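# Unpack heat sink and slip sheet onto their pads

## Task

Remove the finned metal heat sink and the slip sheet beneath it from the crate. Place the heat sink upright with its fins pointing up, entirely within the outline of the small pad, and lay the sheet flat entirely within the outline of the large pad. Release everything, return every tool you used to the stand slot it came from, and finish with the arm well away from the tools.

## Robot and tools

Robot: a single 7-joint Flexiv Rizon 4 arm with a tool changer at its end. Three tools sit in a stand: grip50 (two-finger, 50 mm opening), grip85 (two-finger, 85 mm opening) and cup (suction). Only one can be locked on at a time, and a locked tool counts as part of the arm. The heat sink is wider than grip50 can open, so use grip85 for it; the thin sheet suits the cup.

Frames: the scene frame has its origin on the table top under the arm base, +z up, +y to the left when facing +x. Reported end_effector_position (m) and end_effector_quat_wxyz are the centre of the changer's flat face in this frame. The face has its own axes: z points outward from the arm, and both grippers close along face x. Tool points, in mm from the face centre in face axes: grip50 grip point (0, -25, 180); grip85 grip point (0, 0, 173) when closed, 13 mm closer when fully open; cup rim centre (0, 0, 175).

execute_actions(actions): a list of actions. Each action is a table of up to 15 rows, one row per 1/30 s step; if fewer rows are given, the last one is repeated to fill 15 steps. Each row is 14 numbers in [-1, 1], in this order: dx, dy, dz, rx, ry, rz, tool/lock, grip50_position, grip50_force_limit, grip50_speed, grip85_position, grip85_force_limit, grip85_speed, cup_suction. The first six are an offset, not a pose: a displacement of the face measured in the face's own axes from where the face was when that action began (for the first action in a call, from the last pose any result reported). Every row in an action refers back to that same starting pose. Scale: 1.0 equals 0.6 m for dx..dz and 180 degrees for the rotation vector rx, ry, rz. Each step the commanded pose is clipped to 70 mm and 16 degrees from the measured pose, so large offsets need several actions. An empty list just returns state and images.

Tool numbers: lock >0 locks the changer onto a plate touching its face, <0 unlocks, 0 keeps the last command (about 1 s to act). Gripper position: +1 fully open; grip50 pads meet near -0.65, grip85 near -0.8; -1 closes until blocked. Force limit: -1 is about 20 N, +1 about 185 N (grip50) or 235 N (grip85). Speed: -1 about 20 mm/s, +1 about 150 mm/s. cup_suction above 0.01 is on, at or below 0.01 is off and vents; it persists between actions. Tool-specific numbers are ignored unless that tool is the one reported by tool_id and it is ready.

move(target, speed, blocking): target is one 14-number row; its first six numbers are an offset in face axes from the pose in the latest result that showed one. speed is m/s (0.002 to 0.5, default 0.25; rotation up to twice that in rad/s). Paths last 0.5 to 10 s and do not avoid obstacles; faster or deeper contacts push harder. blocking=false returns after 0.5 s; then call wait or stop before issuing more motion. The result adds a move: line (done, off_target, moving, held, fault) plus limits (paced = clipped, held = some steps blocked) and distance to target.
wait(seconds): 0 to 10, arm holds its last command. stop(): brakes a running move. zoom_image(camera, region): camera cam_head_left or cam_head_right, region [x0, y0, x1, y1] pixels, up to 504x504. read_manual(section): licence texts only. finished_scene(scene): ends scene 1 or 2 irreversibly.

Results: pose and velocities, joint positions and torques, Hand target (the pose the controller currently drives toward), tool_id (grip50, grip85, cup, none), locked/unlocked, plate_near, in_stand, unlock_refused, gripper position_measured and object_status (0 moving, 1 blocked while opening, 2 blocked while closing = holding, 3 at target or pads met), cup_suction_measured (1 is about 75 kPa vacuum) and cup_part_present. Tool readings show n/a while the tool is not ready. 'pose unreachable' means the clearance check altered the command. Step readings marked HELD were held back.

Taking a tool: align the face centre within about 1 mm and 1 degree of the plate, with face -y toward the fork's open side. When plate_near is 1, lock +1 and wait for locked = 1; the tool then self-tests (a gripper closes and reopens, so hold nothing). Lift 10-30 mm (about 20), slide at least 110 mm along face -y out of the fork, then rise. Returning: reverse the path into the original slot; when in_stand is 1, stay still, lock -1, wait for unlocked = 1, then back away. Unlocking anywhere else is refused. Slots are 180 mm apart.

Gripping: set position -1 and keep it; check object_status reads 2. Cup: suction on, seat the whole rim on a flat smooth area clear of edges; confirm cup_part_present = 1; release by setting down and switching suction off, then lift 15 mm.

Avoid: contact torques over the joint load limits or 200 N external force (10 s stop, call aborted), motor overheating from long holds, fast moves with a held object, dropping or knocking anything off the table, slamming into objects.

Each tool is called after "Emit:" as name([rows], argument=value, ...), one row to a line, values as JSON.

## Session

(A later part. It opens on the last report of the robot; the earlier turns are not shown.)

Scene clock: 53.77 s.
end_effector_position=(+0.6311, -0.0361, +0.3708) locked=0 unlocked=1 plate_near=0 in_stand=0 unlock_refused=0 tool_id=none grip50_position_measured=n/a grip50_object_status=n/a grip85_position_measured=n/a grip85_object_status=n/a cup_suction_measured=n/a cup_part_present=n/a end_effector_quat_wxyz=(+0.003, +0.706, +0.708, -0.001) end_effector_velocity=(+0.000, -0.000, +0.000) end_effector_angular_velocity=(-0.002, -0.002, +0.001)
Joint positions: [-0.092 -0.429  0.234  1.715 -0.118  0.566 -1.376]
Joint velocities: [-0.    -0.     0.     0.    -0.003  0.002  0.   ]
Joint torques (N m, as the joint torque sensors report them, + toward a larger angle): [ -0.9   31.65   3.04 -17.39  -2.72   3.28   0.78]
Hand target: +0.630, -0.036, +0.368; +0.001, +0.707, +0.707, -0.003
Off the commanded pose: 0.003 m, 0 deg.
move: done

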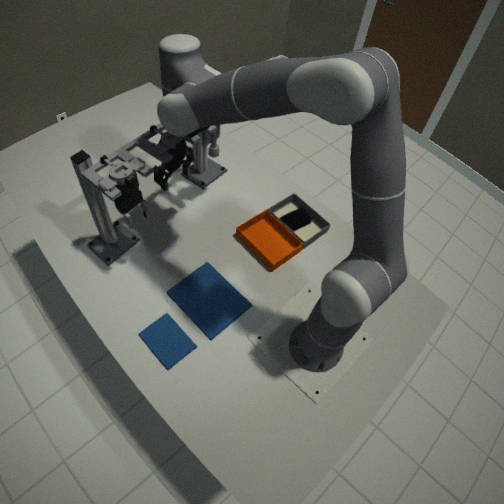

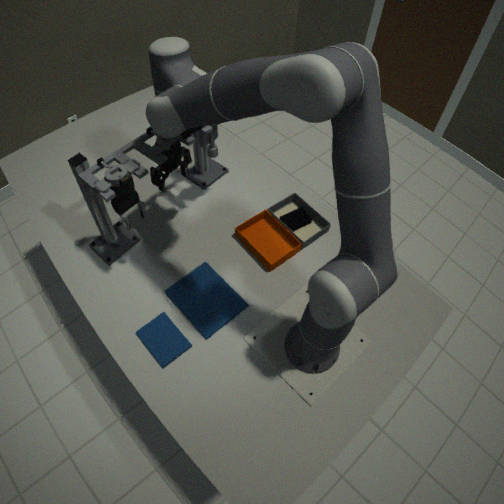

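Emit:
move(target=[0,0,-0.03,0,0,0,0,0,0,0,0,0,0,0], speed=0.05)

Emit:
move(target=[-0.09,-0.145,0,0,0,0,0,0,0,0,0,0,0,0], speed=0.1)

Emit:
move(target=[0,0,0.0715,0,0,0,0,0,0,0,0,0,0,0], speed=0.05)

Emit:
move(target=[0,0.022,0,0,0,0,0,0,0,0,0,0,0,0], speed=0.01)

Emit:
move(target=[-0.06,-0.015,0,0,0,0,0,0,0,0,0,0,0,0], speed=0.03)

Emit:
move(target=[0,0.032,0,0,0,0,0,0,0,0,0,0,0,0], speed=0.01)

Scene clock: 54.97 s.
end_effector_position=(+0.6312, -0.0361, +0.3887) locked=0 unlocked=1 plate_near=0 in_stand=0 unlock_refused=0 tool_id=none grip50_position_measured=n/a grip50_object_status=n/a grip85_position_measured=n/a grip85_object_status=n/a cup_suction_measured=n/a cup_part_present=n/a end_effector_quat_wxyz=(+0.003, +0.707, +0.708, -0.001) end_effector_velocity=(+0.000, -0.000, +0.001) end_effector_angular_velocity=(-0.001, -0.000, +0.001)
Joint positions: [-0.093 -0.409  0.237  1.693 -0.112  0.524 -1.38 ]
Joint velocities: [ 0.     0.001 -0.    -0.001 -0.001 -0.002 -0.   ]
Joint torques (N m, as the joint torque sensors report them, + toward a larger angle): [ -1.43  50.9    4.55 -28.87  -3.85   3.83  -0.02]
Hand target: +0.631, -0.036, +0.389; +0.003, +0.706, +0.708, -0.001
Off the commanded pose: 0.000 m, 0 deg.
move: done

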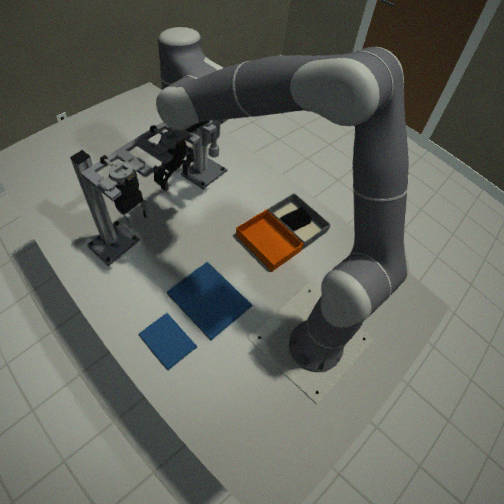

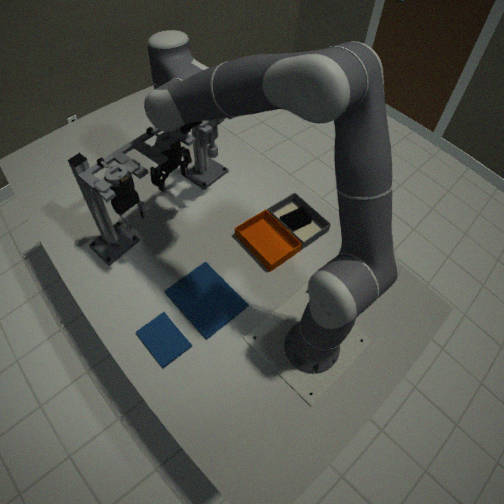

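Scene clock: 56.37 s.
end_effector_position=(+0.5443, -0.0899, +0.3889) locked=0 unlocked=1 plate_near=0 in_stand=0 unlock_refused=0 tool_id=none grip50_position_measured=n/a grip50_object_status=n/a grip85_position_measured=n/a grip85_object_status=n/a cup_suction_measured=n/a cup_part_present=n/a end_effector_quat_wxyz=(+0.003, +0.706, +0.708, -0.001) end_effector_velocity=(-0.001, -0.001, +0.000) end_effector_angular_velocity=(-0.001, +0.000, +0.001)
Joint positions: [-0.196 -0.227  0.237  1.939 -0.068  0.595 -1.487]
Joint velocities: [-0.001  0.002  0.     0.002 -0.     0.001 -0.001]
Joint torques (N m, as the joint torque sensors report them, + toward a larger angle): [ -1.32  41.36   2.02 -27.06  -3.76   4.94  -0.18]
Hand target: +0.544, -0.090, +0.389; +0.003, +0.706, +0.708, -0.001
Off the commanded pose: 0.000 m, 0 deg.
move: done

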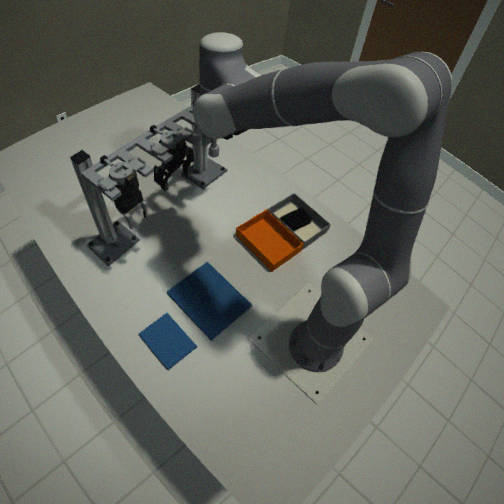

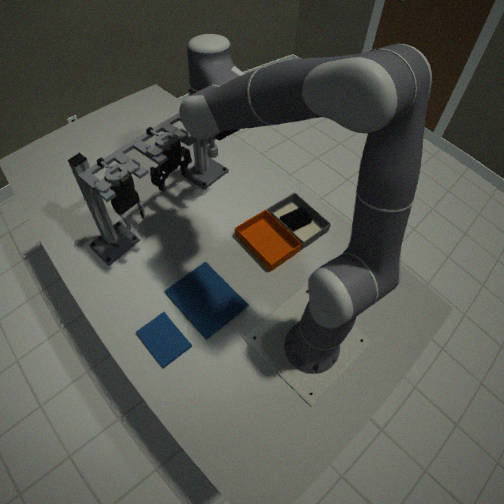

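Scene clock: 57.53 s.
end_effector_position=(+0.5443, -0.0901, +0.3461) locked=0 unlocked=1 plate_near=0 in_stand=0 unlock_refused=0 tool_id=none grip50_position_measured=n/a grip50_object_status=n/a grip85_position_measured=n/a grip85_object_status=n/a cup_suction_measured=n/a cup_part_present=n/a end_effector_quat_wxyz=(+0.003, +0.706, +0.708, -0.001) end_effector_velocity=(+0.000, +0.000, -0.001) end_effector_angular_velocity=(-0.000, -0.001, +0.000)
Joint positions: [-0.191 -0.289  0.23   1.992 -0.089  0.708 -1.472]
Joint velocities: [ 0.    -0.002 -0.     0.001 -0.001  0.004  0.001]
Joint torques (N m, as the joint torque sensors report them, + toward a larger angle): [  0.52  41.71   1.62 -25.11  -4.02   4.83   0.7 ]
Hand target: +0.544, -0.090, +0.346; +0.003, +0.706, +0.708, -0.001
Off the commanded pose: 0.000 m, 0 deg.
move: done

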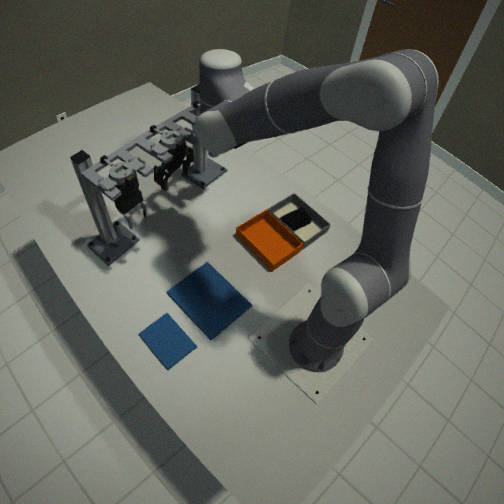

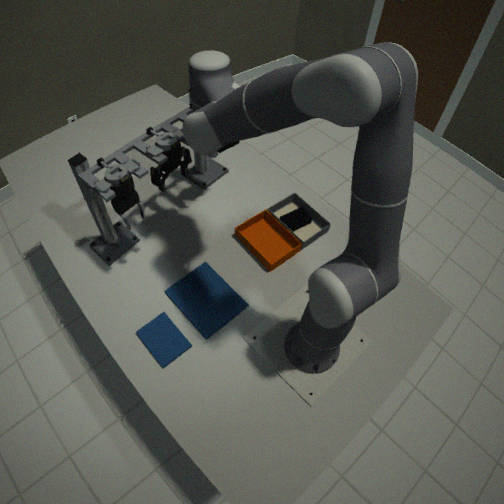

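Scene clock: 59.07 s.
end_effector_position=(+0.5574, -0.0901, +0.3462) locked=0 unlocked=1 plate_near=0 in_stand=0 unlock_refused=0 tool_id=none grip50_position_measured=n/a grip50_object_status=n/a grip85_position_measured=n/a grip85_object_status=n/a cup_suction_measured=n/a cup_part_present=n/a end_effector_quat_wxyz=(+0.003, +0.706, +0.708, -0.001) end_effector_velocity=(+0.001, +0.000, +0.000) end_effector_angular_velocity=(-0.000, -0.001, +0.000)
Joint positions: [-0.186 -0.316  0.227  1.954 -0.094  0.697 -1.47 ]
Joint velocities: [ 0.    -0.002  0.    -0.002 -0.001 -0.     0.   ]
Joint torques (N m, as the joint torque sensors report them, + toward a larger angle): [  0.67  43.28   1.85 -26.21  -3.94   3.8    0.94]
Hand target: +0.557, -0.090, +0.346; +0.003, +0.706, +0.708, -0.001
Off the commanded pose: 0.000 m, 0 deg.
move: done

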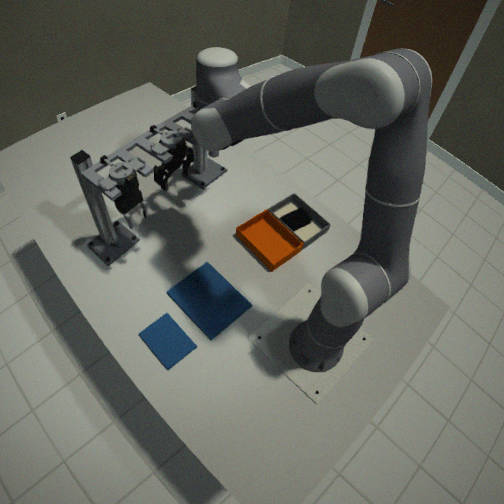

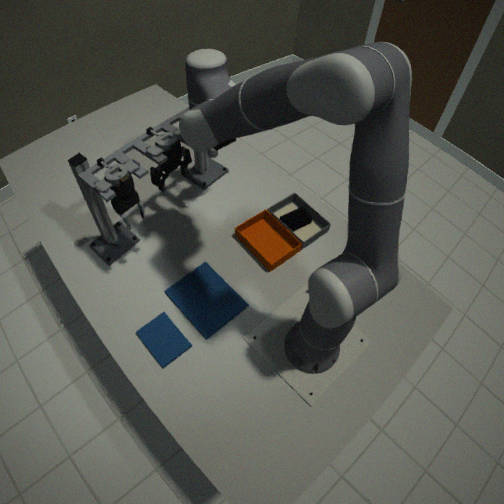

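Scene clock: 60.57 s.
end_effector_position=(+0.5485, -0.1258, +0.3463) locked=0 unlocked=1 plate_near=0 in_stand=0 unlock_refused=0 tool_id=none grip50_position_measured=n/a grip50_object_status=n/a grip85_position_measured=n/a grip85_object_status=n/a cup_suction_measured=n/a cup_part_present=n/a end_effector_quat_wxyz=(+0.003, +0.706, +0.708, -0.001) end_effector_velocity=(-0.000, -0.001, -0.000) end_effector_angular_velocity=(+0.001, +0.000, -0.000)
Joint positions: [-0.235 -0.309  0.209  1.961 -0.085  0.698 -1.541]
Joint velocities: [-0.002  0.     0.     0.     0.001 -0.    -0.002]
Joint torques (N m, as the joint torque sensors report them, + toward a larger angle): [ -2.01  44.36   1.66 -25.47  -3.37   5.05  -0.08]
Hand target: +0.548, -0.126, +0.346; +0.003, +0.706, +0.708, -0.001
Off the commanded pose: 0.000 m, 0 deg.
move: done

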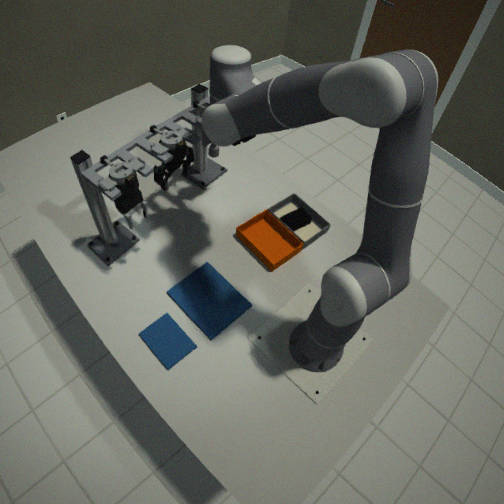

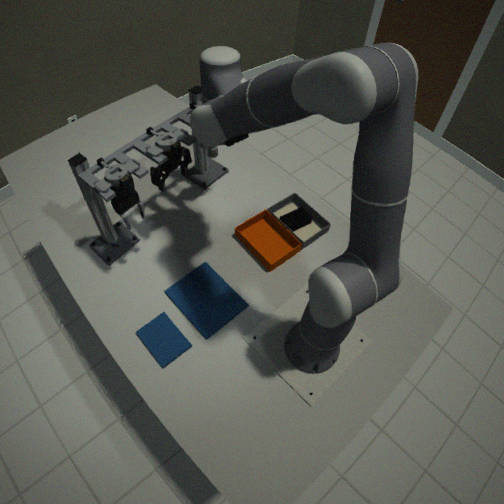

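Scene clock: 62.70 s.
end_effector_position=(+0.5676, -0.1258, +0.3463) locked=0 unlocked=1 plate_near=0 in_stand=0 unlock_refused=0 tool_id=none grip50_position_measured=n/a grip50_object_status=n/a grip85_position_measured=n/a grip85_object_status=n/a cup_suction_measured=n/a cup_part_present=n/a end_effector_quat_wxyz=(+0.003, +0.706, +0.708, -0.001) end_effector_velocity=(+0.001, -0.000, +0.000) end_effector_angular_velocity=(-0.001, -0.001, +0.000)
Joint positions: [-0.226 -0.348  0.206  1.905 -0.092  0.681 -1.536]
Joint velocities: [-0.    -0.001 -0.    -0.002 -0.001 -0.     0.   ]
Joint torques (N m, as the joint torque sensors report them, + toward a larger angle): [  0.62  44.72   1.95 -26.31  -4.     4.01   0.85]
Hand target: +0.568, -0.126, +0.346; +0.003, +0.706, +0.708, -0.001
Off the commanded pose: 0.000 m, 0 deg.
move: done

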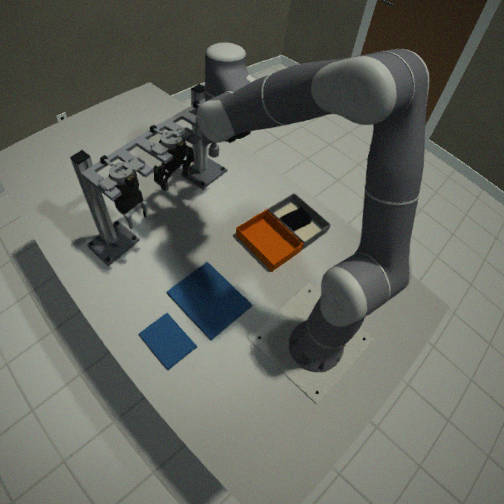

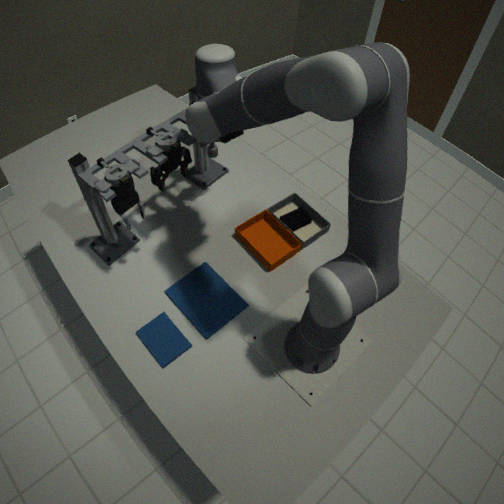

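Emit:
execute_actions([
  [[0,0.0067,0,0,0,0,0,0,0,0,0,0,0,0]],
  [[0,0.0067,0,0,0,0,0,0,0,0,0,0,0,0]],
  [[0,0.0067,0,0,0,0,0,0,0,0,0,0,0,0]],
  [[0,0.0067,0,0,0,0,0,0,0,0,0,0,0,0]],
  [[0,0.0067,0,0,0,0,0,0,0,0,0,0,0,0]],
  [[0,0.0067,0,0,0,0,0,0,0,0,0,0,0,0]],
  [[0,0.0067,0,0,0,0,0,0,0,0,0,0,0,0]],
  [[0,0.0067,0,0,0,0,0,0,0,0,0,0,0,0]],
])

Scene clock: 66.90 s.
end_effector_position=(+0.5854, -0.1263, +0.3468) locked=0 unlocked=1 plate_near=0 in_stand=0 unlock_refused=0 tool_id=none grip50_position_measured=n/a grip50_object_status=n/a grip85_position_measured=n/a grip85_object_status=n/a cup_suction_measured=n/a cup_part_present=n/a end_effector_quat_wxyz=(-0.010, +0.708, +0.706, -0.011) end_effector_velocity=(-0.000, -0.000, -0.000) end_effector_angular_velocity=(+0.001, +0.001, -0.002)
Joint positions: [-0.214 -0.39   0.197  1.829 -0.089  0.615 -1.534]
Joint velocities: [ 0.002  0.    -0.003 -0.     0.002 -0.001  0.   ]
Joint torques (N m, as the joint torque sensors report them, + toward a larger angle): [  7.99   6.63  -1.18 -49.45  -8.06  19.56   0.87]
Hand target: +0.589, -0.126, +0.347; -0.006, +0.707, +0.707, -0.008
Off the commanded pose: 0.004 m, 1 deg.
Step readings (end_effector_position; steps 1 to 15: 1st action; 16 to 30: 2nd action; 31 to 45: 3rd action; 46 to 60: 4th action; 61 to 75: 5th action; 76 to 90: 6th action; 91 to 105: 7th action; 106 to 120: 8th action):
0: (+0.5677, -0.1258, +0.3463)
1: (+0.5679, -0.1258, +0.3463)
2: (+0.5691, -0.1258, +0.3464)
4: (+0.5708, -0.1258, +0.3464)
8: (+0.5715, -0.1258, +0.3464)
15: (+0.5717, -0.1258, +0.3464)
16: (+0.5718, -0.1258, +0.3464)
17: (+0.5731, -0.1258, +0.3464)
19: (+0.5748, -0.1258, +0.3465)
23: (+0.5755, -0.1258, +0.3464)
30: (+0.5757, -0.1258, +0.3465)
31: (+0.5759, -0.1258, +0.3465)
32: (+0.5771, -0.1258, +0.3465)
34: (+0.5788, -0.1258, +0.3466)
38: (+0.5795, -0.1258, +0.3465)
45: (+0.5797, -0.1258, +0.3465)
46: (+0.5799, -0.1258, +0.3465)
47: (+0.5811, -0.1258, +0.3466)
49: (+0.5828, -0.1258, +0.3466)
53: (+0.5835, -0.1258, +0.3466)
60: (+0.5837, -0.1258, +0.3466)
61: (+0.5839, -0.1258, +0.3466)
62: (+0.5849, -0.1258, +0.3466)
64: (+0.5849, -0.1262, +0.3462)
68: (+0.5850, -0.1263, +0.3462)
75: (+0.5850, -0.1263, +0.3463)
76: (+0.5851, -0.1263, +0.3463)
77: (+0.5852, -0.1263, +0.3462)
79: (+0.5852, -0.1263, +0.3463)
83: (+0.5853, -0.1263, +0.3464)
90: (+0.5853, -0.1263, +0.3464)
91: (+0.5853, -0.1263, +0.3464)
92: (+0.5853, -0.1263, +0.3464)
94: (+0.5853, -0.1263, +0.3465)
98: (+0.5854, -0.1263, +0.3466)
105: (+0.5854, -0.1263, +0.3466)
106: (+0.5854, -0.1263, +0.3466)
107: (+0.5854, -0.1263, +0.3467)
109: (+0.5854, -0.1263, +0.3468)
113: (+0.5854, -0.1263, +0.3468)
120: end_effector_position above

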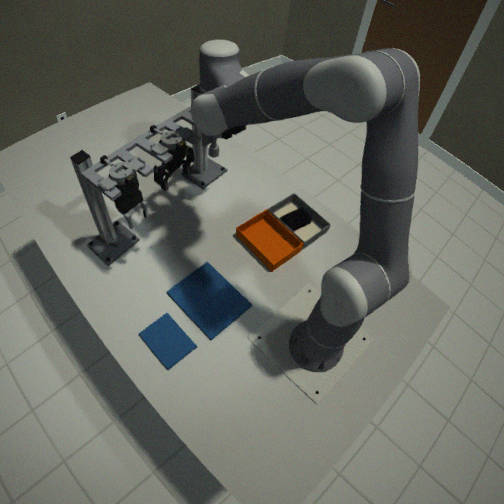

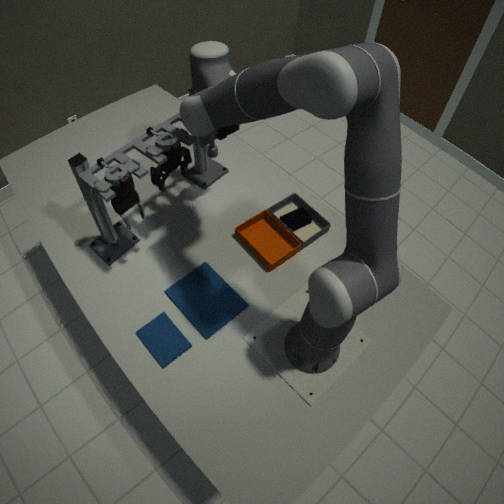

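Emit:
move(target=[0,-0.015,0,-0.0095,0,-0.042,0,0,0,0,0,0,0,0], speed=0.03)

Emit:
execute_actions([
  [[0,0.005,0,0,0,0,0,0,0,0,0,0,0,0]],
  [[0,0.005,0,0,0,0,0,0,0,0,0,0,0,0]],
  [[0,0.005,0,0,0,0,0,0,0,0,0,0,0,0]],
  [[0,0.005,0,0,0,0,0,0,0,0,0,0,0,0]],
  [[0,-0.005,0,0,0,0,0,0,0,0,0,0,0,0]],
  [[0.047,0,0,0,0,0,0,0,0,0,0,0,0,0]],
  [[0,0.005,0,0,0,0,0,0,0,0,0,0,0,0]],
  [[0,0.005,0,0,0,0,0,0,0,0,0,0,0,0]],
  [[0,0.005,0,0,0,0,0,0,0,0,0,0,0,0]],
  [[0,0.005,0,0,0,0,0,0,0,0,0,0,0,0]],
  [[0,0.005,0,0,0,0,0,0,0,0,0,0,0,0]],
])

Scene clock: 70.13 s.
end_effector_position=(+0.5764, -0.1262, +0.3470) locked=0 unlocked=1 plate_near=0 in_stand=0 unlock_refused=0 tool_id=none grip50_position_measured=n/a grip50_object_status=n/a grip85_position_measured=n/a grip85_object_status=n/a cup_suction_measured=n/a cup_part_present=n/a end_effector_quat_wxyz=(-0.000, +0.660, +0.751, +0.000) end_effector_velocity=(-0.000, +0.000, -0.000) end_effector_angular_velocity=(-0.000, -0.001, +0.005)
Joint positions: [-0.235 -0.368  0.215  1.873 -0.092  0.665 -1.663]
Joint velocities: [-0.     0.001  0.     0.002 -0.     0.001 -0.004]
Joint torques (N m, as the joint torque sensors report them, + toward a larger angle): [ -1.56  47.19   3.9  -25.82  -3.96   5.07  -0.25]
Hand target: +0.576, -0.126, +0.347; +0.000, +0.660, +0.751, +0.001
Off the commanded pose: 0.000 m, 0 deg.
move: done

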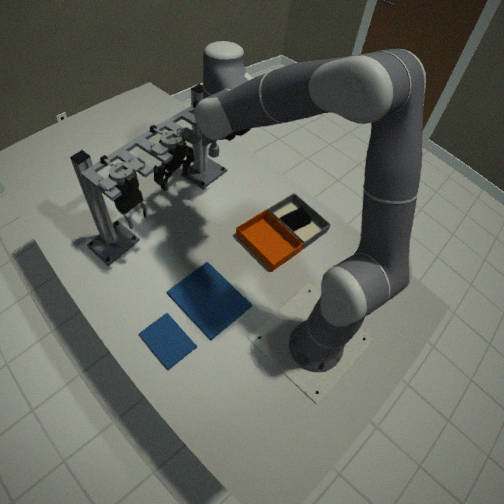

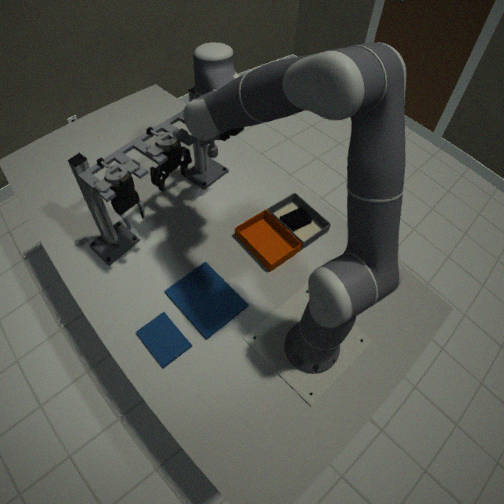

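Scene clock: 75.63 s.
end_effector_position=(+0.5934, -0.0960, +0.3474) locked=0 unlocked=1 plate_near=0 in_stand=0 unlock_refused=0 tool_id=none grip50_position_measured=n/a grip50_object_status=n/a grip85_position_measured=n/a grip85_object_status=n/a cup_suction_measured=n/a cup_part_present=n/a end_effector_quat_wxyz=(-0.003, +0.660, +0.751, -0.000) end_effector_velocity=(+0.000, +0.000, -0.000) end_effector_angular_velocity=(+0.000, +0.000, +0.000)
Joint positions: [-0.192 -0.394  0.228  1.834 -0.101  0.645 -1.606]
Joint velocities: [ 0. -0. -0.  0.  0.  0.  0.]
Joint torques (N m, as the joint torque sensors report them, + toward a larger angle): [  0.55  46.72   2.86 -26.77  -4.14   3.93   0.88]
Hand target: +0.593, -0.096, +0.347; -0.003, +0.660, +0.751, -0.001
Off the commanded pose: 0.000 m, 0 deg.
Step readings (end_effector_position; steps 1 to 15: 1st action; 16 to 30: 2nd action; 31 to 45: 3rd action; 46 to 60: 4th action; 61 to 75: 5th action; 76 to 90: 6th action; 91 to 105: 7th action; 106 to 120: 8th action; 121 to 135: 9th action; 136 to 150: 10th action; 151 to 165: 11th action):
0: (+0.5764, -0.1262, +0.3470)
1: (+0.5766, -0.1262, +0.3470)
2: (+0.5775, -0.1261, +0.3471)
4: (+0.5788, -0.1259, +0.3471)
8: (+0.5793, -0.1258, +0.3471)
15: (+0.5794, -0.1259, +0.3471)
16: (+0.5795, -0.1258, +0.3471)
17: (+0.5805, -0.1257, +0.3471)
19: (+0.5817, -0.1255, +0.3471)
23: (+0.5822, -0.1255, +0.3471)
30: (+0.5824, -0.1255, +0.3471)
31: (+0.5825, -0.1255, +0.3471)
32: (+0.5835, -0.1254, +0.3472)
34: (+0.5845, -0.1252, +0.3471)
38: (+0.5845, -0.1253, +0.3471)
45: (+0.5845, -0.1253, +0.3471)
46: (+0.5847, -0.1253, +0.3471)
47: (+0.5848, -0.1252, +0.3471)
49: (+0.5849, -0.1252, +0.3472)
53: (+0.5849, -0.1252, +0.3472)
60: (+0.5850, -0.1252, +0.3472)
61: (+0.5848, -0.1253, +0.3472)
62: (+0.5842, -0.1253, +0.3474)
64: (+0.5832, -0.1256, +0.3475)
68: (+0.5823, -0.1256, +0.3473)
75: (+0.5821, -0.1256, +0.3472)
76: (+0.5820, -0.1252, +0.3472)
77: (+0.5811, -0.1213, +0.3471)
79: (+0.5794, -0.1056, +0.3470)
83: (+0.5787, -0.0986, +0.3473)
90: (+0.5785, -0.0979, +0.3472)
91: (+0.5787, -0.0978, +0.3473)
92: (+0.5796, -0.0977, +0.3473)
94: (+0.5809, -0.0975, +0.3473)
98: (+0.5814, -0.0975, +0.3473)
105: (+0.5815, -0.0975, +0.3473)
106: (+0.5816, -0.0974, +0.3473)
107: (+0.5826, -0.0973, +0.3473)
109: (+0.5838, -0.0971, +0.3473)
113: (+0.5843, -0.0971, +0.3473)
120: (+0.5844, -0.0971, +0.3473)
121: (+0.5846, -0.0971, +0.3473)
122: (+0.5856, -0.0970, +0.3473)
124: (+0.5868, -0.0968, +0.3474)
128: (+0.5873, -0.0967, +0.3473)
135: (+0.5874, -0.0967, +0.3474)
136: (+0.5876, -0.0967, +0.3474)
137: (+0.5885, -0.0966, +0.3474)
139: (+0.5897, -0.0964, +0.3474)
143: (+0.5903, -0.0963, +0.3474)
150: (+0.5904, -0.0963, +0.3474)
151: (+0.5906, -0.0963, +0.3474)
152: (+0.5915, -0.0962, +0.3474)
154: (+0.5927, -0.0960, +0.3475)
158: (+0.5932, -0.0959, +0.3474)
165: end_effector_position above

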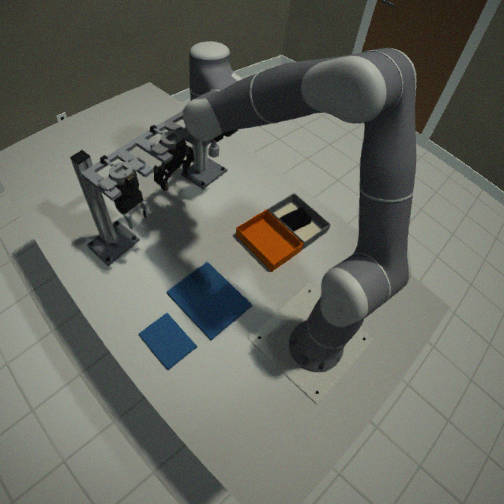

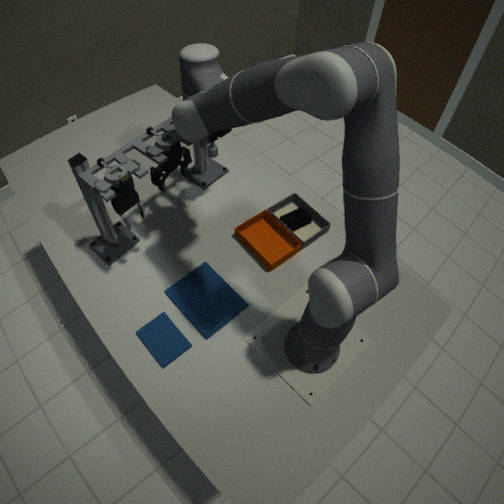

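Emit:
execute_actions([
  [[0.004,0,0,0,0,0,0,0,0,0,0,0,0,0]],
  [[0.004,0,0,0,0,0,0,0,0,0,0,0,0,0]],
  [[0.004,0,0,0,0,0,0,0,0,0,0,0,0,0]],
  [[0.004,0,0,0,0,0,0,0,0,0,0,0,0,0]],
  [[0.004,0,0,0,0,0,0,0,0,0,0,0,0,0]],
  [[0.004,0,0,0,0,0,0,0,0,0,0,0,0,0]],
  [[-0.004,0,0,0,0,0,0,0,0,0,0,0,0,0]],
  [[-0.004,0,0,0,0,0,0,0,0,0,0,0,0,0]],
  [[-0.004,0,0,0,0,0,0,0,0,0,0,0,0,0]],
  [[-0.004,0,0,0,0,0,0,0,0,0,0,0,0,0]],
  [[-0.004,0,0,0,0,0,0,0,0,0,0,0,0,0]],
  [[-0.004,0,0,0,0,0,0,0,0,0,0,0,0,0]],
  [[-0.004,0,0,0,0,0,0,0,0,0,0,0,0,0]],
  [[-0.004,0,0,0,0,0,0,0,0,0,0,0,0,0]],
  [[-0.004,0,0,0,0,0,0,0,0,0,0,0,0,0]],
  [[-0.004,0,0,0,0,0,0,0,0,0,0,0,0,0]],
])

Scene clock: 84.07 s.
end_effector_position=(+0.5948, -0.1048, +0.3478) locked=0 unlocked=1 plate_near=0 in_stand=0 unlock_refused=0 tool_id=none grip50_position_measured=n/a grip50_object_status=n/a grip85_position_measured=n/a grip85_object_status=n/a cup_suction_measured=n/a cup_part_present=n/a end_effector_quat_wxyz=(-0.002, +0.660, +0.751, -0.000) end_effector_velocity=(-0.000, -0.000, -0.000) end_effector_angular_velocity=(+0.000, +0.000, -0.000)
Joint positions: [-0.203 -0.399  0.225  1.826 -0.101  0.644 -1.622]
Joint velocities: [-0. -0.  0.  0.  0. -0. -0.]
Joint torques (N m, as the joint torque sensors report them, + toward a larger angle): [ -2.1   47.08   3.14 -26.68  -3.63   3.87  -0.17]
Hand target: +0.595, -0.105, +0.348; -0.002, +0.660, +0.751, -0.000
Off the commanded pose: 0.000 m, 0 deg.
Step readings (end_effector_position; steps 1 to 15: 1st action; 16 to 30: 2nd action; 31 to 45: 3rd action; 46 to 60: 4th action; 61 to 75: 5th action; 76 to 90: 6th action; 91 to 105: 7th action; 106 to 120: 8th action; 121 to 135: 9th action; 136 to 150: 10th action; 151 to 165: 11th action; 166 to 180: 12th action; 181 to 195: 13th action):
0: (+0.5934, -0.0960, +0.3474)
1: (+0.5933, -0.0958, +0.3474)
2: (+0.5932, -0.0953, +0.3474)
4: (+0.5931, -0.0943, +0.3473)
8: (+0.5930, -0.0939, +0.3474)
15: (+0.5930, -0.0938, +0.3474)
16: (+0.5930, -0.0936, +0.3474)
17: (+0.5928, -0.0931, +0.3473)
19: (+0.5927, -0.0920, +0.3473)
23: (+0.5926, -0.0917, +0.3473)
30: (+0.5926, -0.0916, +0.3473)
31: (+0.5926, -0.0914, +0.3473)
32: (+0.5925, -0.0909, +0.3472)
34: (+0.5923, -0.0898, +0.3472)
38: (+0.5923, -0.0895, +0.3472)
45: (+0.5923, -0.0894, +0.3472)
46: (+0.5922, -0.0892, +0.3472)
47: (+0.5921, -0.0887, +0.3472)
49: (+0.5920, -0.0876, +0.3471)
53: (+0.5919, -0.0873, +0.3471)
60: (+0.5919, -0.0872, +0.3471)
61: (+0.5919, -0.0870, +0.3471)
62: (+0.5917, -0.0865, +0.3471)
64: (+0.5916, -0.0854, +0.3471)
68: (+0.5916, -0.0851, +0.3471)
75: (+0.5916, -0.0850, +0.3471)
76: (+0.5915, -0.0848, +0.3471)
77: (+0.5914, -0.0843, +0.3470)
79: (+0.5913, -0.0832, +0.3470)
83: (+0.5912, -0.0829, +0.3470)
90: (+0.5912, -0.0828, +0.3470)
91: (+0.5912, -0.0829, +0.3470)
92: (+0.5914, -0.0833, +0.3470)
94: (+0.5915, -0.0844, +0.3471)
98: (+0.5916, -0.0848, +0.3471)
105: (+0.5916, -0.0850, +0.3471)
106: (+0.5916, -0.0851, +0.3471)
107: (+0.5917, -0.0856, +0.3471)
109: (+0.5918, -0.0867, +0.3471)
113: (+0.5919, -0.0871, +0.3471)
120: (+0.5919, -0.0872, +0.3471)
121: (+0.5919, -0.0873, +0.3471)
122: (+0.5921, -0.0878, +0.3472)
124: (+0.5922, -0.0889, +0.3472)
128: (+0.5923, -0.0893, +0.3472)
135: (+0.5923, -0.0894, +0.3472)
136: (+0.5923, -0.0895, +0.3472)
137: (+0.5925, -0.0900, +0.3473)
139: (+0.5926, -0.0911, +0.3473)
143: (+0.5926, -0.0914, +0.3473)
150: (+0.5926, -0.0916, +0.3473)
151: (+0.5927, -0.0917, +0.3473)
152: (+0.5928, -0.0922, +0.3473)
154: (+0.5929, -0.0933, +0.3474)
158: (+0.5930, -0.0936, +0.3474)
165: (+0.5930, -0.0938, +0.3474)
166: (+0.5930, -0.0939, +0.3474)
167: (+0.5932, -0.0944, +0.3474)
169: (+0.5933, -0.0955, +0.3474)
173: (+0.5934, -0.0958, +0.3475)
180: (+0.5934, -0.0960, +0.3474)
181: (+0.5934, -0.0961, +0.3475)
182: (+0.5936, -0.0966, +0.3475)
184: (+0.5937, -0.0977, +0.3475)
Lines left out of this list: 17.

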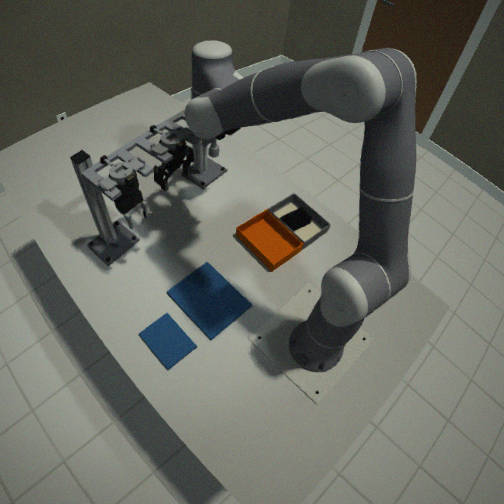

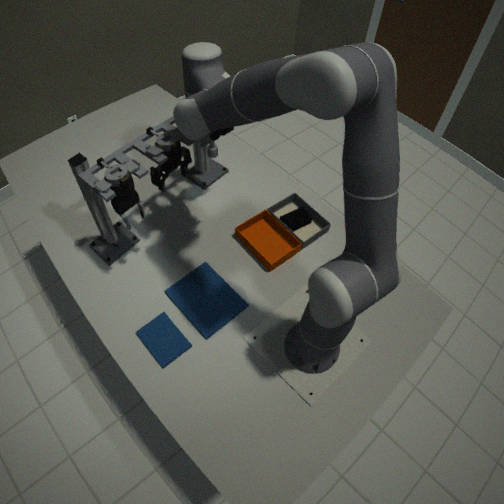

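Continue negative, then jump back and go positive.

Emit:
execute_actions([
  [[-0.004,0,0,0,0,0,0,0,0,0,0,0,0,0]],
  [[-0.004,0,0,0,0,0,0,0,0,0,0,0,0,0]],
  [[-0.004,0,0,0,0,0,0,0,0,0,0,0,0,0]],
  [[-0.004,0,0,0,0,0,0,0,0,0,0,0,0,0]],
  [[-0.004,0,0,0,0,0,0,0,0,0,0,0,0,0]],
  [[0.04,0,0,0,0,0,0,0,0,0,0,0,0,0]],
  [[0.004,0,0,0,0,0,0,0,0,0,0,0,0,0]],
  [[0.004,0,0,0,0,0,0,0,0,0,0,0,0,0]],
  [[0.004,0,0,0,0,0,0,0,0,0,0,0,0,0]],
  [[0.004,0,0,0,0,0,0,0,0,0,0,0,0,0]],
  [[0.004,0,0,0,0,0,0,0,0,0,0,0,0,0]],
  [[0.004,0,0,0,0,0,0,0,0,0,0,0,0,0]],
])

Scene clock: 90.37 s.
end_effector_position=(+0.5914, -0.0779, +0.3478) locked=0 unlocked=1 plate_near=0 in_stand=0 unlock_refused=0 tool_id=none grip50_position_measured=n/a grip50_object_status=n/a grip85_position_measured=n/a grip85_object_status=n/a cup_suction_measured=n/a cup_part_present=n/a end_effector_quat_wxyz=(-0.002, +0.660, +0.752, -0.000) end_effector_velocity=(-0.000, -0.000, -0.000) end_effector_angular_velocity=(+0.000, +0.001, -0.000)
Joint positions: [-0.172 -0.385  0.239  1.848 -0.103  0.65  -1.575]
Joint velocities: [ 0.  0. -0.  0.  0. -0.  0.]
Joint torques (N m, as the joint torque sensors report them, + toward a larger angle): [  3.18  47.57   5.78 -25.67  -3.84   4.78   0.66]
Hand target: +0.591, -0.077, +0.348; -0.002, +0.659, +0.752, +0.000
Off the commanded pose: 0.001 m, 0 deg.
Step readings (end_effector_position; steps 1 to 15: 1st action; 16 to 30: 2nd action; 31 to 45: 3rd action; 46 to 60: 4th action; 61 to 75: 5th action; 76 to 90: 6th action; 91 to 105: 7th action; 106 to 120: 8th action; 121 to 135: 9th action; 136 to 150: 10th action; 151 to 165: 11th action; 166 to 180: 12th action):
0: (+0.5948, -0.1048, +0.3478)
1: (+0.5949, -0.1049, +0.3478)
2: (+0.5950, -0.1054, +0.3478)
4: (+0.5951, -0.1065, +0.3478)
8: (+0.5952, -0.1069, +0.3478)
15: (+0.5952, -0.1070, +0.3478)
16: (+0.5952, -0.1071, +0.3479)
17: (+0.5954, -0.1076, +0.3479)
19: (+0.5955, -0.1087, +0.3479)
23: (+0.5956, -0.1091, +0.3479)
30: (+0.5956, -0.1092, +0.3479)
31: (+0.5956, -0.1093, +0.3479)
32: (+0.5958, -0.1098, +0.3480)
34: (+0.5959, -0.1109, +0.3480)
38: (+0.5959, -0.1113, +0.3480)
45: (+0.5960, -0.1114, +0.3480)
46: (+0.5960, -0.1115, +0.3480)
47: (+0.5961, -0.1120, +0.3481)
49: (+0.5962, -0.1131, +0.3481)
53: (+0.5963, -0.1135, +0.3481)
60: (+0.5963, -0.1136, +0.3481)
61: (+0.5964, -0.1137, +0.3481)
62: (+0.5965, -0.1141, +0.3481)
64: (+0.5966, -0.1142, +0.3481)
68: (+0.5967, -0.1142, +0.3482)
75: (+0.5967, -0.1142, +0.3482)
76: (+0.5967, -0.1139, +0.3482)
77: (+0.5959, -0.1106, +0.3481)
79: (+0.5943, -0.0974, +0.3480)
83: (+0.5937, -0.0914, +0.3482)
90: (+0.5936, -0.0907, +0.3482)
91: (+0.5935, -0.0905, +0.3482)
92: (+0.5934, -0.0900, +0.3481)
94: (+0.5933, -0.0889, +0.3481)
98: (+0.5932, -0.0886, +0.3481)
105: (+0.5932, -0.0885, +0.3481)
106: (+0.5932, -0.0883, +0.3481)
107: (+0.5930, -0.0878, +0.3481)
109: (+0.5929, -0.0868, +0.3480)
113: (+0.5928, -0.0864, +0.3480)
120: (+0.5928, -0.0863, +0.3480)
121: (+0.5928, -0.0861, +0.3480)
122: (+0.5927, -0.0856, +0.3480)
124: (+0.5925, -0.0846, +0.3479)
128: (+0.5925, -0.0842, +0.3479)
135: (+0.5925, -0.0841, +0.3479)
136: (+0.5924, -0.0839, +0.3479)
137: (+0.5923, -0.0834, +0.3479)
139: (+0.5922, -0.0824, +0.3479)
143: (+0.5921, -0.0820, +0.3479)
150: (+0.5921, -0.0819, +0.3479)
151: (+0.5921, -0.0817, +0.3479)
152: (+0.5919, -0.0812, +0.3478)
154: (+0.5918, -0.0802, +0.3478)
158: (+0.5917, -0.0798, +0.3478)
165: (+0.5917, -0.0797, +0.3478)
166: (+0.5917, -0.0795, +0.3478)
167: (+0.5916, -0.0790, +0.3477)
169: (+0.5914, -0.0780, +0.3477)
173: (+0.5914, -0.0779, +0.3478)
180: end_effector_position above

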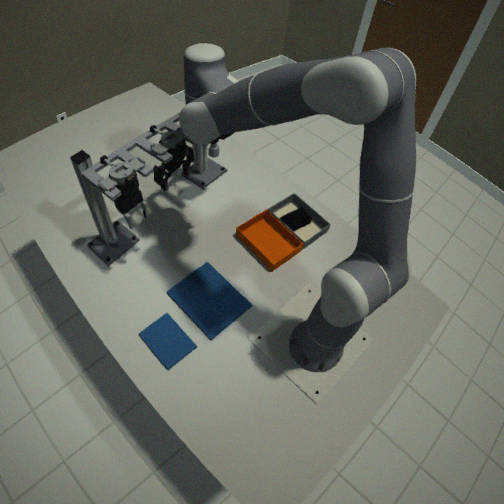

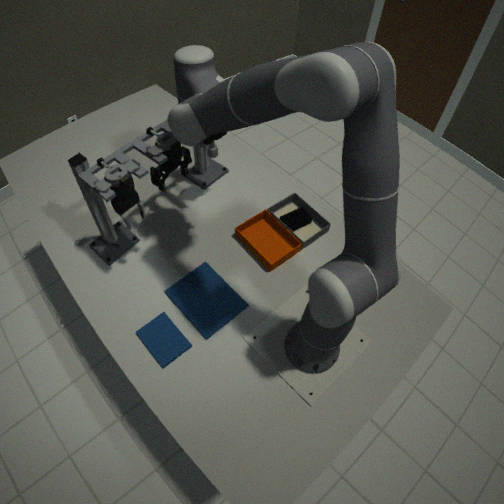

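Emit:
execute_actions([
  [[-0.0305,0,0,0,0,0,0,0,0,0,0,0,0,0]],
  [[0,0.005,0,0,0,0,0,0,0,0,0,0,0,0]],
  [[0,0.005,0,0,0,0,0,0,0,0,0,0,0,0]],
  [[0,0.005,0,0,0,0,0,0,0,0,0,0,0,0]],
  [[0,0.005,0,0,0,0,0,0,0,0,0,0,0,0]],
  [[0,0.005,0,0,0,0,0,0,0,0,0,0,0,0]],
  [[0,0.005,0,0,0,0,0,0,0,0,0,0,0,0]],
  [[0,0.005,0,0,0,0,0,0,0,0,0,0,0,0]],
  [[0,0.005,0,0,0,0,0,0,0,0,0,0,0,0]],
  [[0,0.005,0,0,0,0,0,0,0,0,0,0,0,0]],
])

Scene clock: 95.63 s.
end_effector_position=(+0.6152, -0.0931, +0.3466) locked=0 unlocked=1 plate_near=0 in_stand=0 unlock_refused=0 tool_id=none grip50_position_measured=n/a grip50_object_status=n/a grip85_position_measured=n/a grip85_object_status=n/a cup_suction_measured=n/a cup_part_present=n/a end_effector_quat_wxyz=(-0.008, +0.660, +0.751, -0.003) end_effector_velocity=(+0.000, -0.000, +0.000) end_effector_angular_velocity=(-0.001, +0.000, -0.001)
Joint positions: [-0.179 -0.442  0.224  1.759 -0.104  0.607 -1.602]
Joint velocities: [ 0.001 -0.    -0.002 -0.001  0.    -0.001  0.   ]
Joint torques (N m, as the joint torque sensors report them, + toward a larger angle): [  7.16  29.68   2.19 -44.91  -7.12  14.66   0.62]
Hand target: +0.618, -0.093, +0.347; -0.004, +0.659, +0.752, -0.001
Off the commanded pose: 0.003 m, 0 deg.
Step readings (end_effector_position; steps 1 to 15: 1st action; 16 to 30: 2nd action; 31 to 45: 3rd action; 46 to 60: 4th action; 61 to 75: 5th action; 76 to 90: 6th action; 91 to 105: 7th action; 106 to 120: 8th action; 121 to 135: 9th action; 136 to 150: 10th action):
0: (+0.5914, -0.0779, +0.3478)
1: (+0.5915, -0.0782, +0.3478)
2: (+0.5921, -0.0813, +0.3479)
4: (+0.5931, -0.0916, +0.3479)
8: (+0.5937, -0.0953, +0.3478)
15: (+0.5938, -0.0958, +0.3478)
16: (+0.5940, -0.0958, +0.3478)
17: (+0.5949, -0.0957, +0.3478)
19: (+0.5961, -0.0955, +0.3478)
23: (+0.5967, -0.0954, +0.3478)
30: (+0.5968, -0.0954, +0.3478)
31: (+0.5969, -0.0954, +0.3478)
32: (+0.5979, -0.0953, +0.3479)
34: (+0.5991, -0.0951, +0.3479)
38: (+0.5996, -0.0950, +0.3479)
45: (+0.5998, -0.0951, +0.3479)
46: (+0.5999, -0.0950, +0.3479)
47: (+0.6009, -0.0949, +0.3479)
49: (+0.6021, -0.0947, +0.3480)
53: (+0.6026, -0.0947, +0.3479)
60: (+0.6027, -0.0947, +0.3479)
61: (+0.6029, -0.0946, +0.3479)
62: (+0.6038, -0.0945, +0.3480)
64: (+0.6050, -0.0943, +0.3480)
68: (+0.6056, -0.0943, +0.3480)
75: (+0.6057, -0.0943, +0.3480)
76: (+0.6059, -0.0943, +0.3480)
77: (+0.6068, -0.0942, +0.3480)
79: (+0.6080, -0.0939, +0.3481)
83: (+0.6086, -0.0939, +0.3480)
90: (+0.6087, -0.0939, +0.3480)
91: (+0.6088, -0.0939, +0.3480)
92: (+0.6098, -0.0938, +0.3481)
94: (+0.6110, -0.0936, +0.3481)
98: (+0.6115, -0.0935, +0.3481)
105: (+0.6116, -0.0935, +0.3481)
106: (+0.6118, -0.0935, +0.3481)
107: (+0.6127, -0.0934, +0.3481)
109: (+0.6140, -0.0932, +0.3482)
113: (+0.6145, -0.0931, +0.3481)
120: (+0.6146, -0.0931, +0.3481)
121: (+0.6147, -0.0931, +0.3481)
122: (+0.6150, -0.0931, +0.3479)
124: (+0.6151, -0.0931, +0.3474)
128: (+0.6151, -0.0931, +0.3474)
135: (+0.6151, -0.0931, +0.3474)
136: (+0.6152, -0.0931, +0.3474)
137: (+0.6152, -0.0931, +0.3471)
139: (+0.6152, -0.0931, +0.3467)
143: (+0.6152, -0.0931, +0.3466)
150: end_effector_position above

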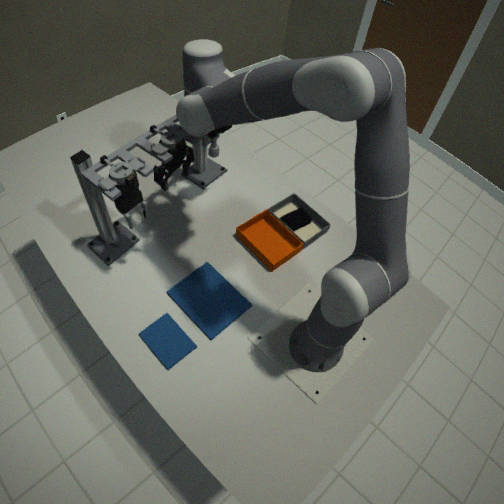

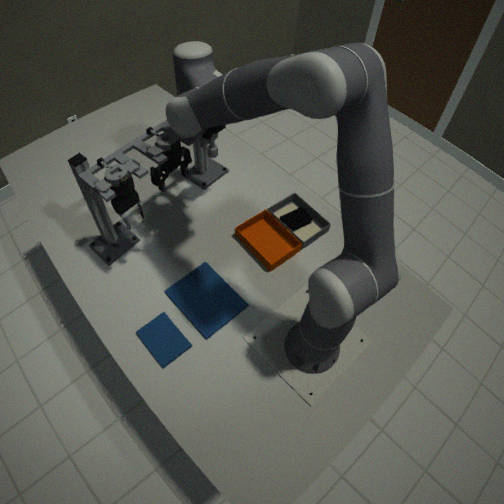

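Emit:
move(target=[0,-0.02,0,-0.0048,-0.0026,0,0,0,0,0,0,0,0,0], speed=0.03)

Emit:
move(target=[0,0,-0.0633,0,0,0,0,0,0,0,0,0,0,0], speed=0.05)

Emit:
move(target=[0.15,0.1355,0,0,0,0,0,0,0,0,0,0,0,0], speed=0.1)

Emit:
move(target=[0,0,0.03,0,0,0,0,0,0,0,0,0,0,0], speed=0.01)

Scene clock: 96.77 s.
end_effector_position=(+0.6034, -0.0943, +0.3467) locked=0 unlocked=1 plate_near=0 in_stand=0 unlock_refused=0 tool_id=none grip50_position_measured=n/a grip50_object_status=n/a grip85_position_measured=n/a grip85_object_status=n/a cup_suction_measured=n/a cup_part_present=n/a end_effector_quat_wxyz=(+0.000, +0.660, +0.752, -0.000) end_effector_velocity=(-0.001, +0.000, -0.000) end_effector_angular_velocity=(-0.002, -0.001, +0.001)
Joint positions: [-0.184 -0.413  0.224  1.809 -0.108  0.644 -1.601]
Joint velocities: [ 0.     0.003 -0.     0.005 -0.002  0.003 -0.   ]
Joint torques (N m, as the joint torque sensors report them, + toward a larger angle): [ -1.61  49.73   2.28 -26.33  -4.22   4.83   0.8 ]
Hand target: +0.603, -0.095, +0.347; +0.000, +0.660, +0.751, +0.000
Off the commanded pose: 0.000 m, 0 deg.
move: done

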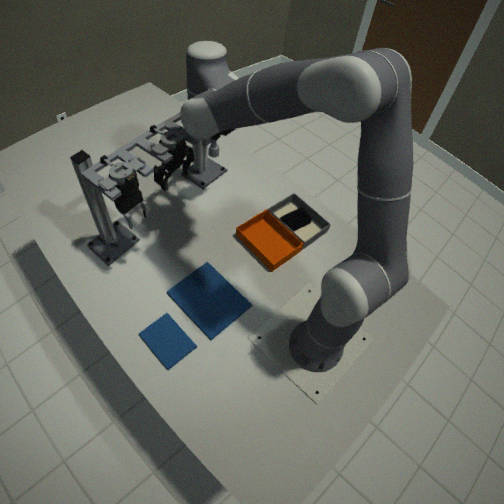

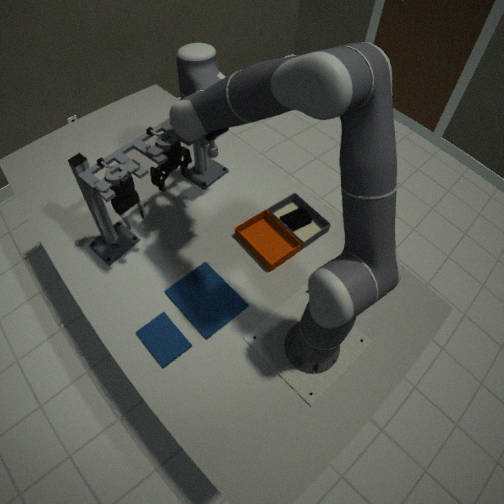

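Scene clock: 97.83 s.
end_effector_position=(+0.6035, -0.0944, +0.3846) locked=0 unlocked=1 plate_near=0 in_stand=0 unlock_refused=0 tool_id=none grip50_position_measured=n/a grip50_object_status=n/a grip85_position_measured=n/a grip85_object_status=n/a cup_suction_measured=n/a cup_part_present=n/a end_effector_quat_wxyz=(+0.000, +0.660, +0.751, -0.000) end_effector_velocity=(-0.000, -0.000, +0.001) end_effector_angular_velocity=(-0.000, +0.001, +0.000)
Joint positions: [-0.188 -0.366  0.232  1.764 -0.093  0.553 -1.611]
Joint velocities: [ 0.     0.001 -0.    -0.002  0.    -0.004 -0.001]
Joint torques (N m, as the joint torque sensors report them, + toward a larger angle): [ -1.32  48.08   4.14 -28.04  -3.72   4.08  -0.28]
Hand target: +0.603, -0.094, +0.385; +0.000, +0.660, +0.751, -0.000
Off the commanded pose: 0.000 m, 0 deg.
move: done

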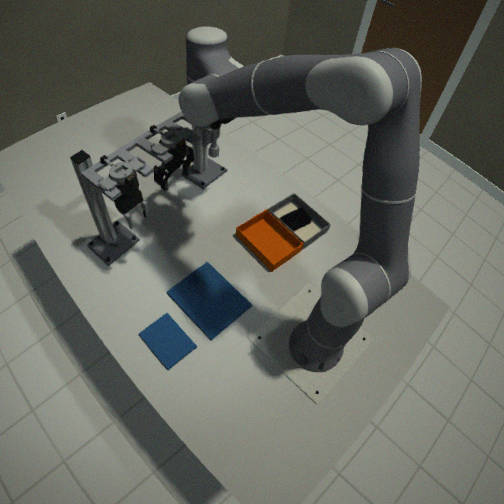

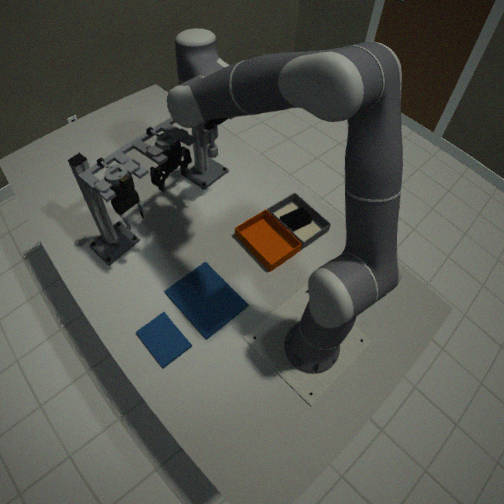

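Scene clock: 99.40 s.
end_effector_position=(+0.6725, +0.0052, +0.3845) locked=0 unlocked=1 plate_near=0 in_stand=0 unlock_refused=0 tool_id=none grip50_position_measured=n/a grip50_object_status=n/a grip85_position_measured=n/a grip85_object_status=n/a cup_suction_measured=n/a cup_part_present=n/a end_effector_quat_wxyz=(+0.000, +0.660, +0.751, +0.000) end_effector_velocity=(+0.001, +0.001, +0.000) end_effector_angular_velocity=(+0.000, +0.000, -0.000)
Joint positions: [-0.038 -0.508  0.251  1.556 -0.134  0.483 -1.444]
Joint velocities: [ 0.002 -0.002 -0.    -0.004 -0.    -0.002  0.002]
Joint torques (N m, as the joint torque sensors report them, + toward a larger angle): [  0.37  53.81   4.09 -28.68  -4.59   3.74   0.93]
Hand target: +0.673, +0.005, +0.384; +0.000, +0.660, +0.751, -0.000
Off the commanded pose: 0.000 m, 0 deg.
move: done

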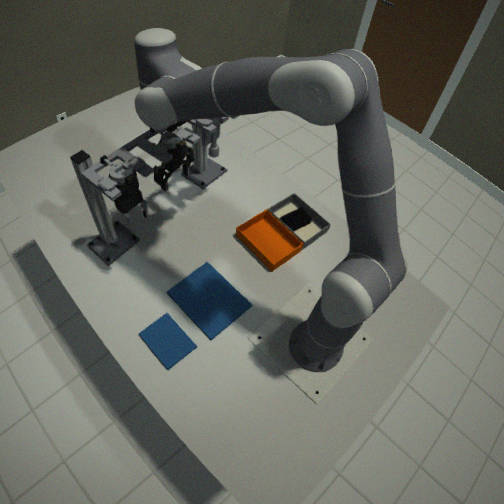

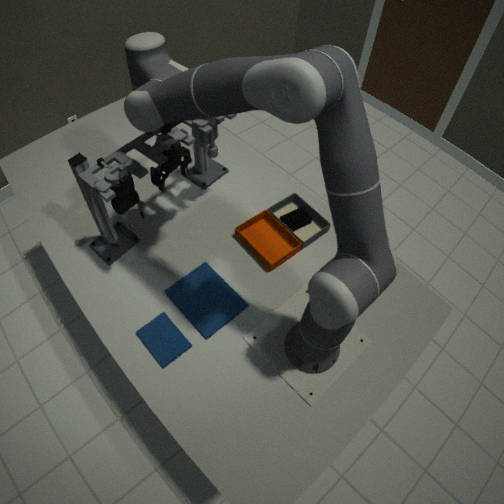

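Scene clock: 101.43 s.
end_effector_position=(+0.6738, +0.0054, +0.3703) locked=0 unlocked=1 plate_near=0 in_stand=0 unlock_refused=0 tool_id=none grip50_position_measured=n/a grip50_object_status=n/a grip85_position_measured=n/a grip85_object_status=n/a cup_suction_measured=n/a cup_part_present=n/a end_effector_quat_wxyz=(+0.003, +0.659, +0.752, +0.003) end_effector_velocity=(+0.000, -0.000, -0.000) end_effector_angular_velocity=(-0.000, -0.002, -0.001)
Joint positions: [-0.037 -0.524  0.248  1.575 -0.142  0.524 -1.44 ]
Joint velocities: [-0.    -0.    -0.     0.    -0.001  0.002  0.001]
Joint torques (N m, as the joint torque sensors report them, + toward a larger angle): [ -1.86  35.06   4.44 -16.2   -2.09   2.38   0.85]
Hand target: +0.672, +0.005, +0.367; +0.000, +0.660, +0.751, +0.000
Off the commanded pose: 0.004 m, 0 deg.
move: off_target

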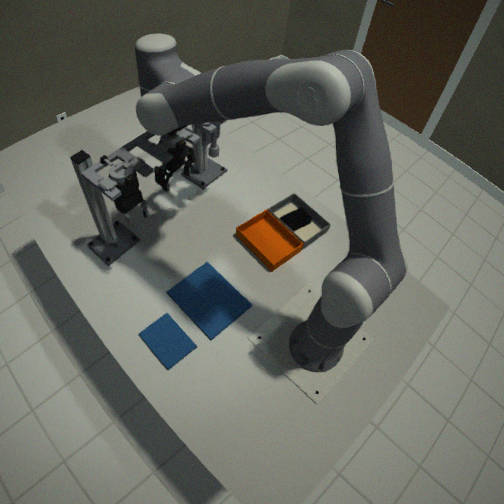

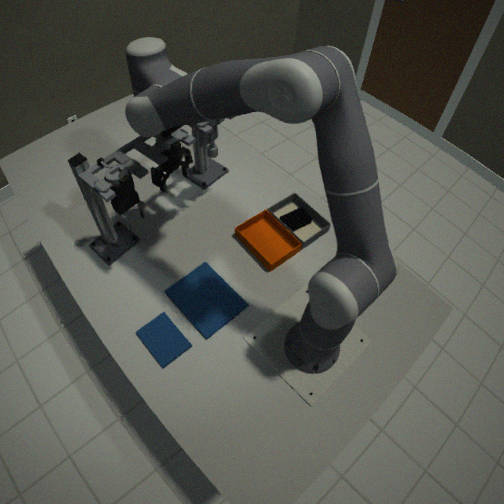

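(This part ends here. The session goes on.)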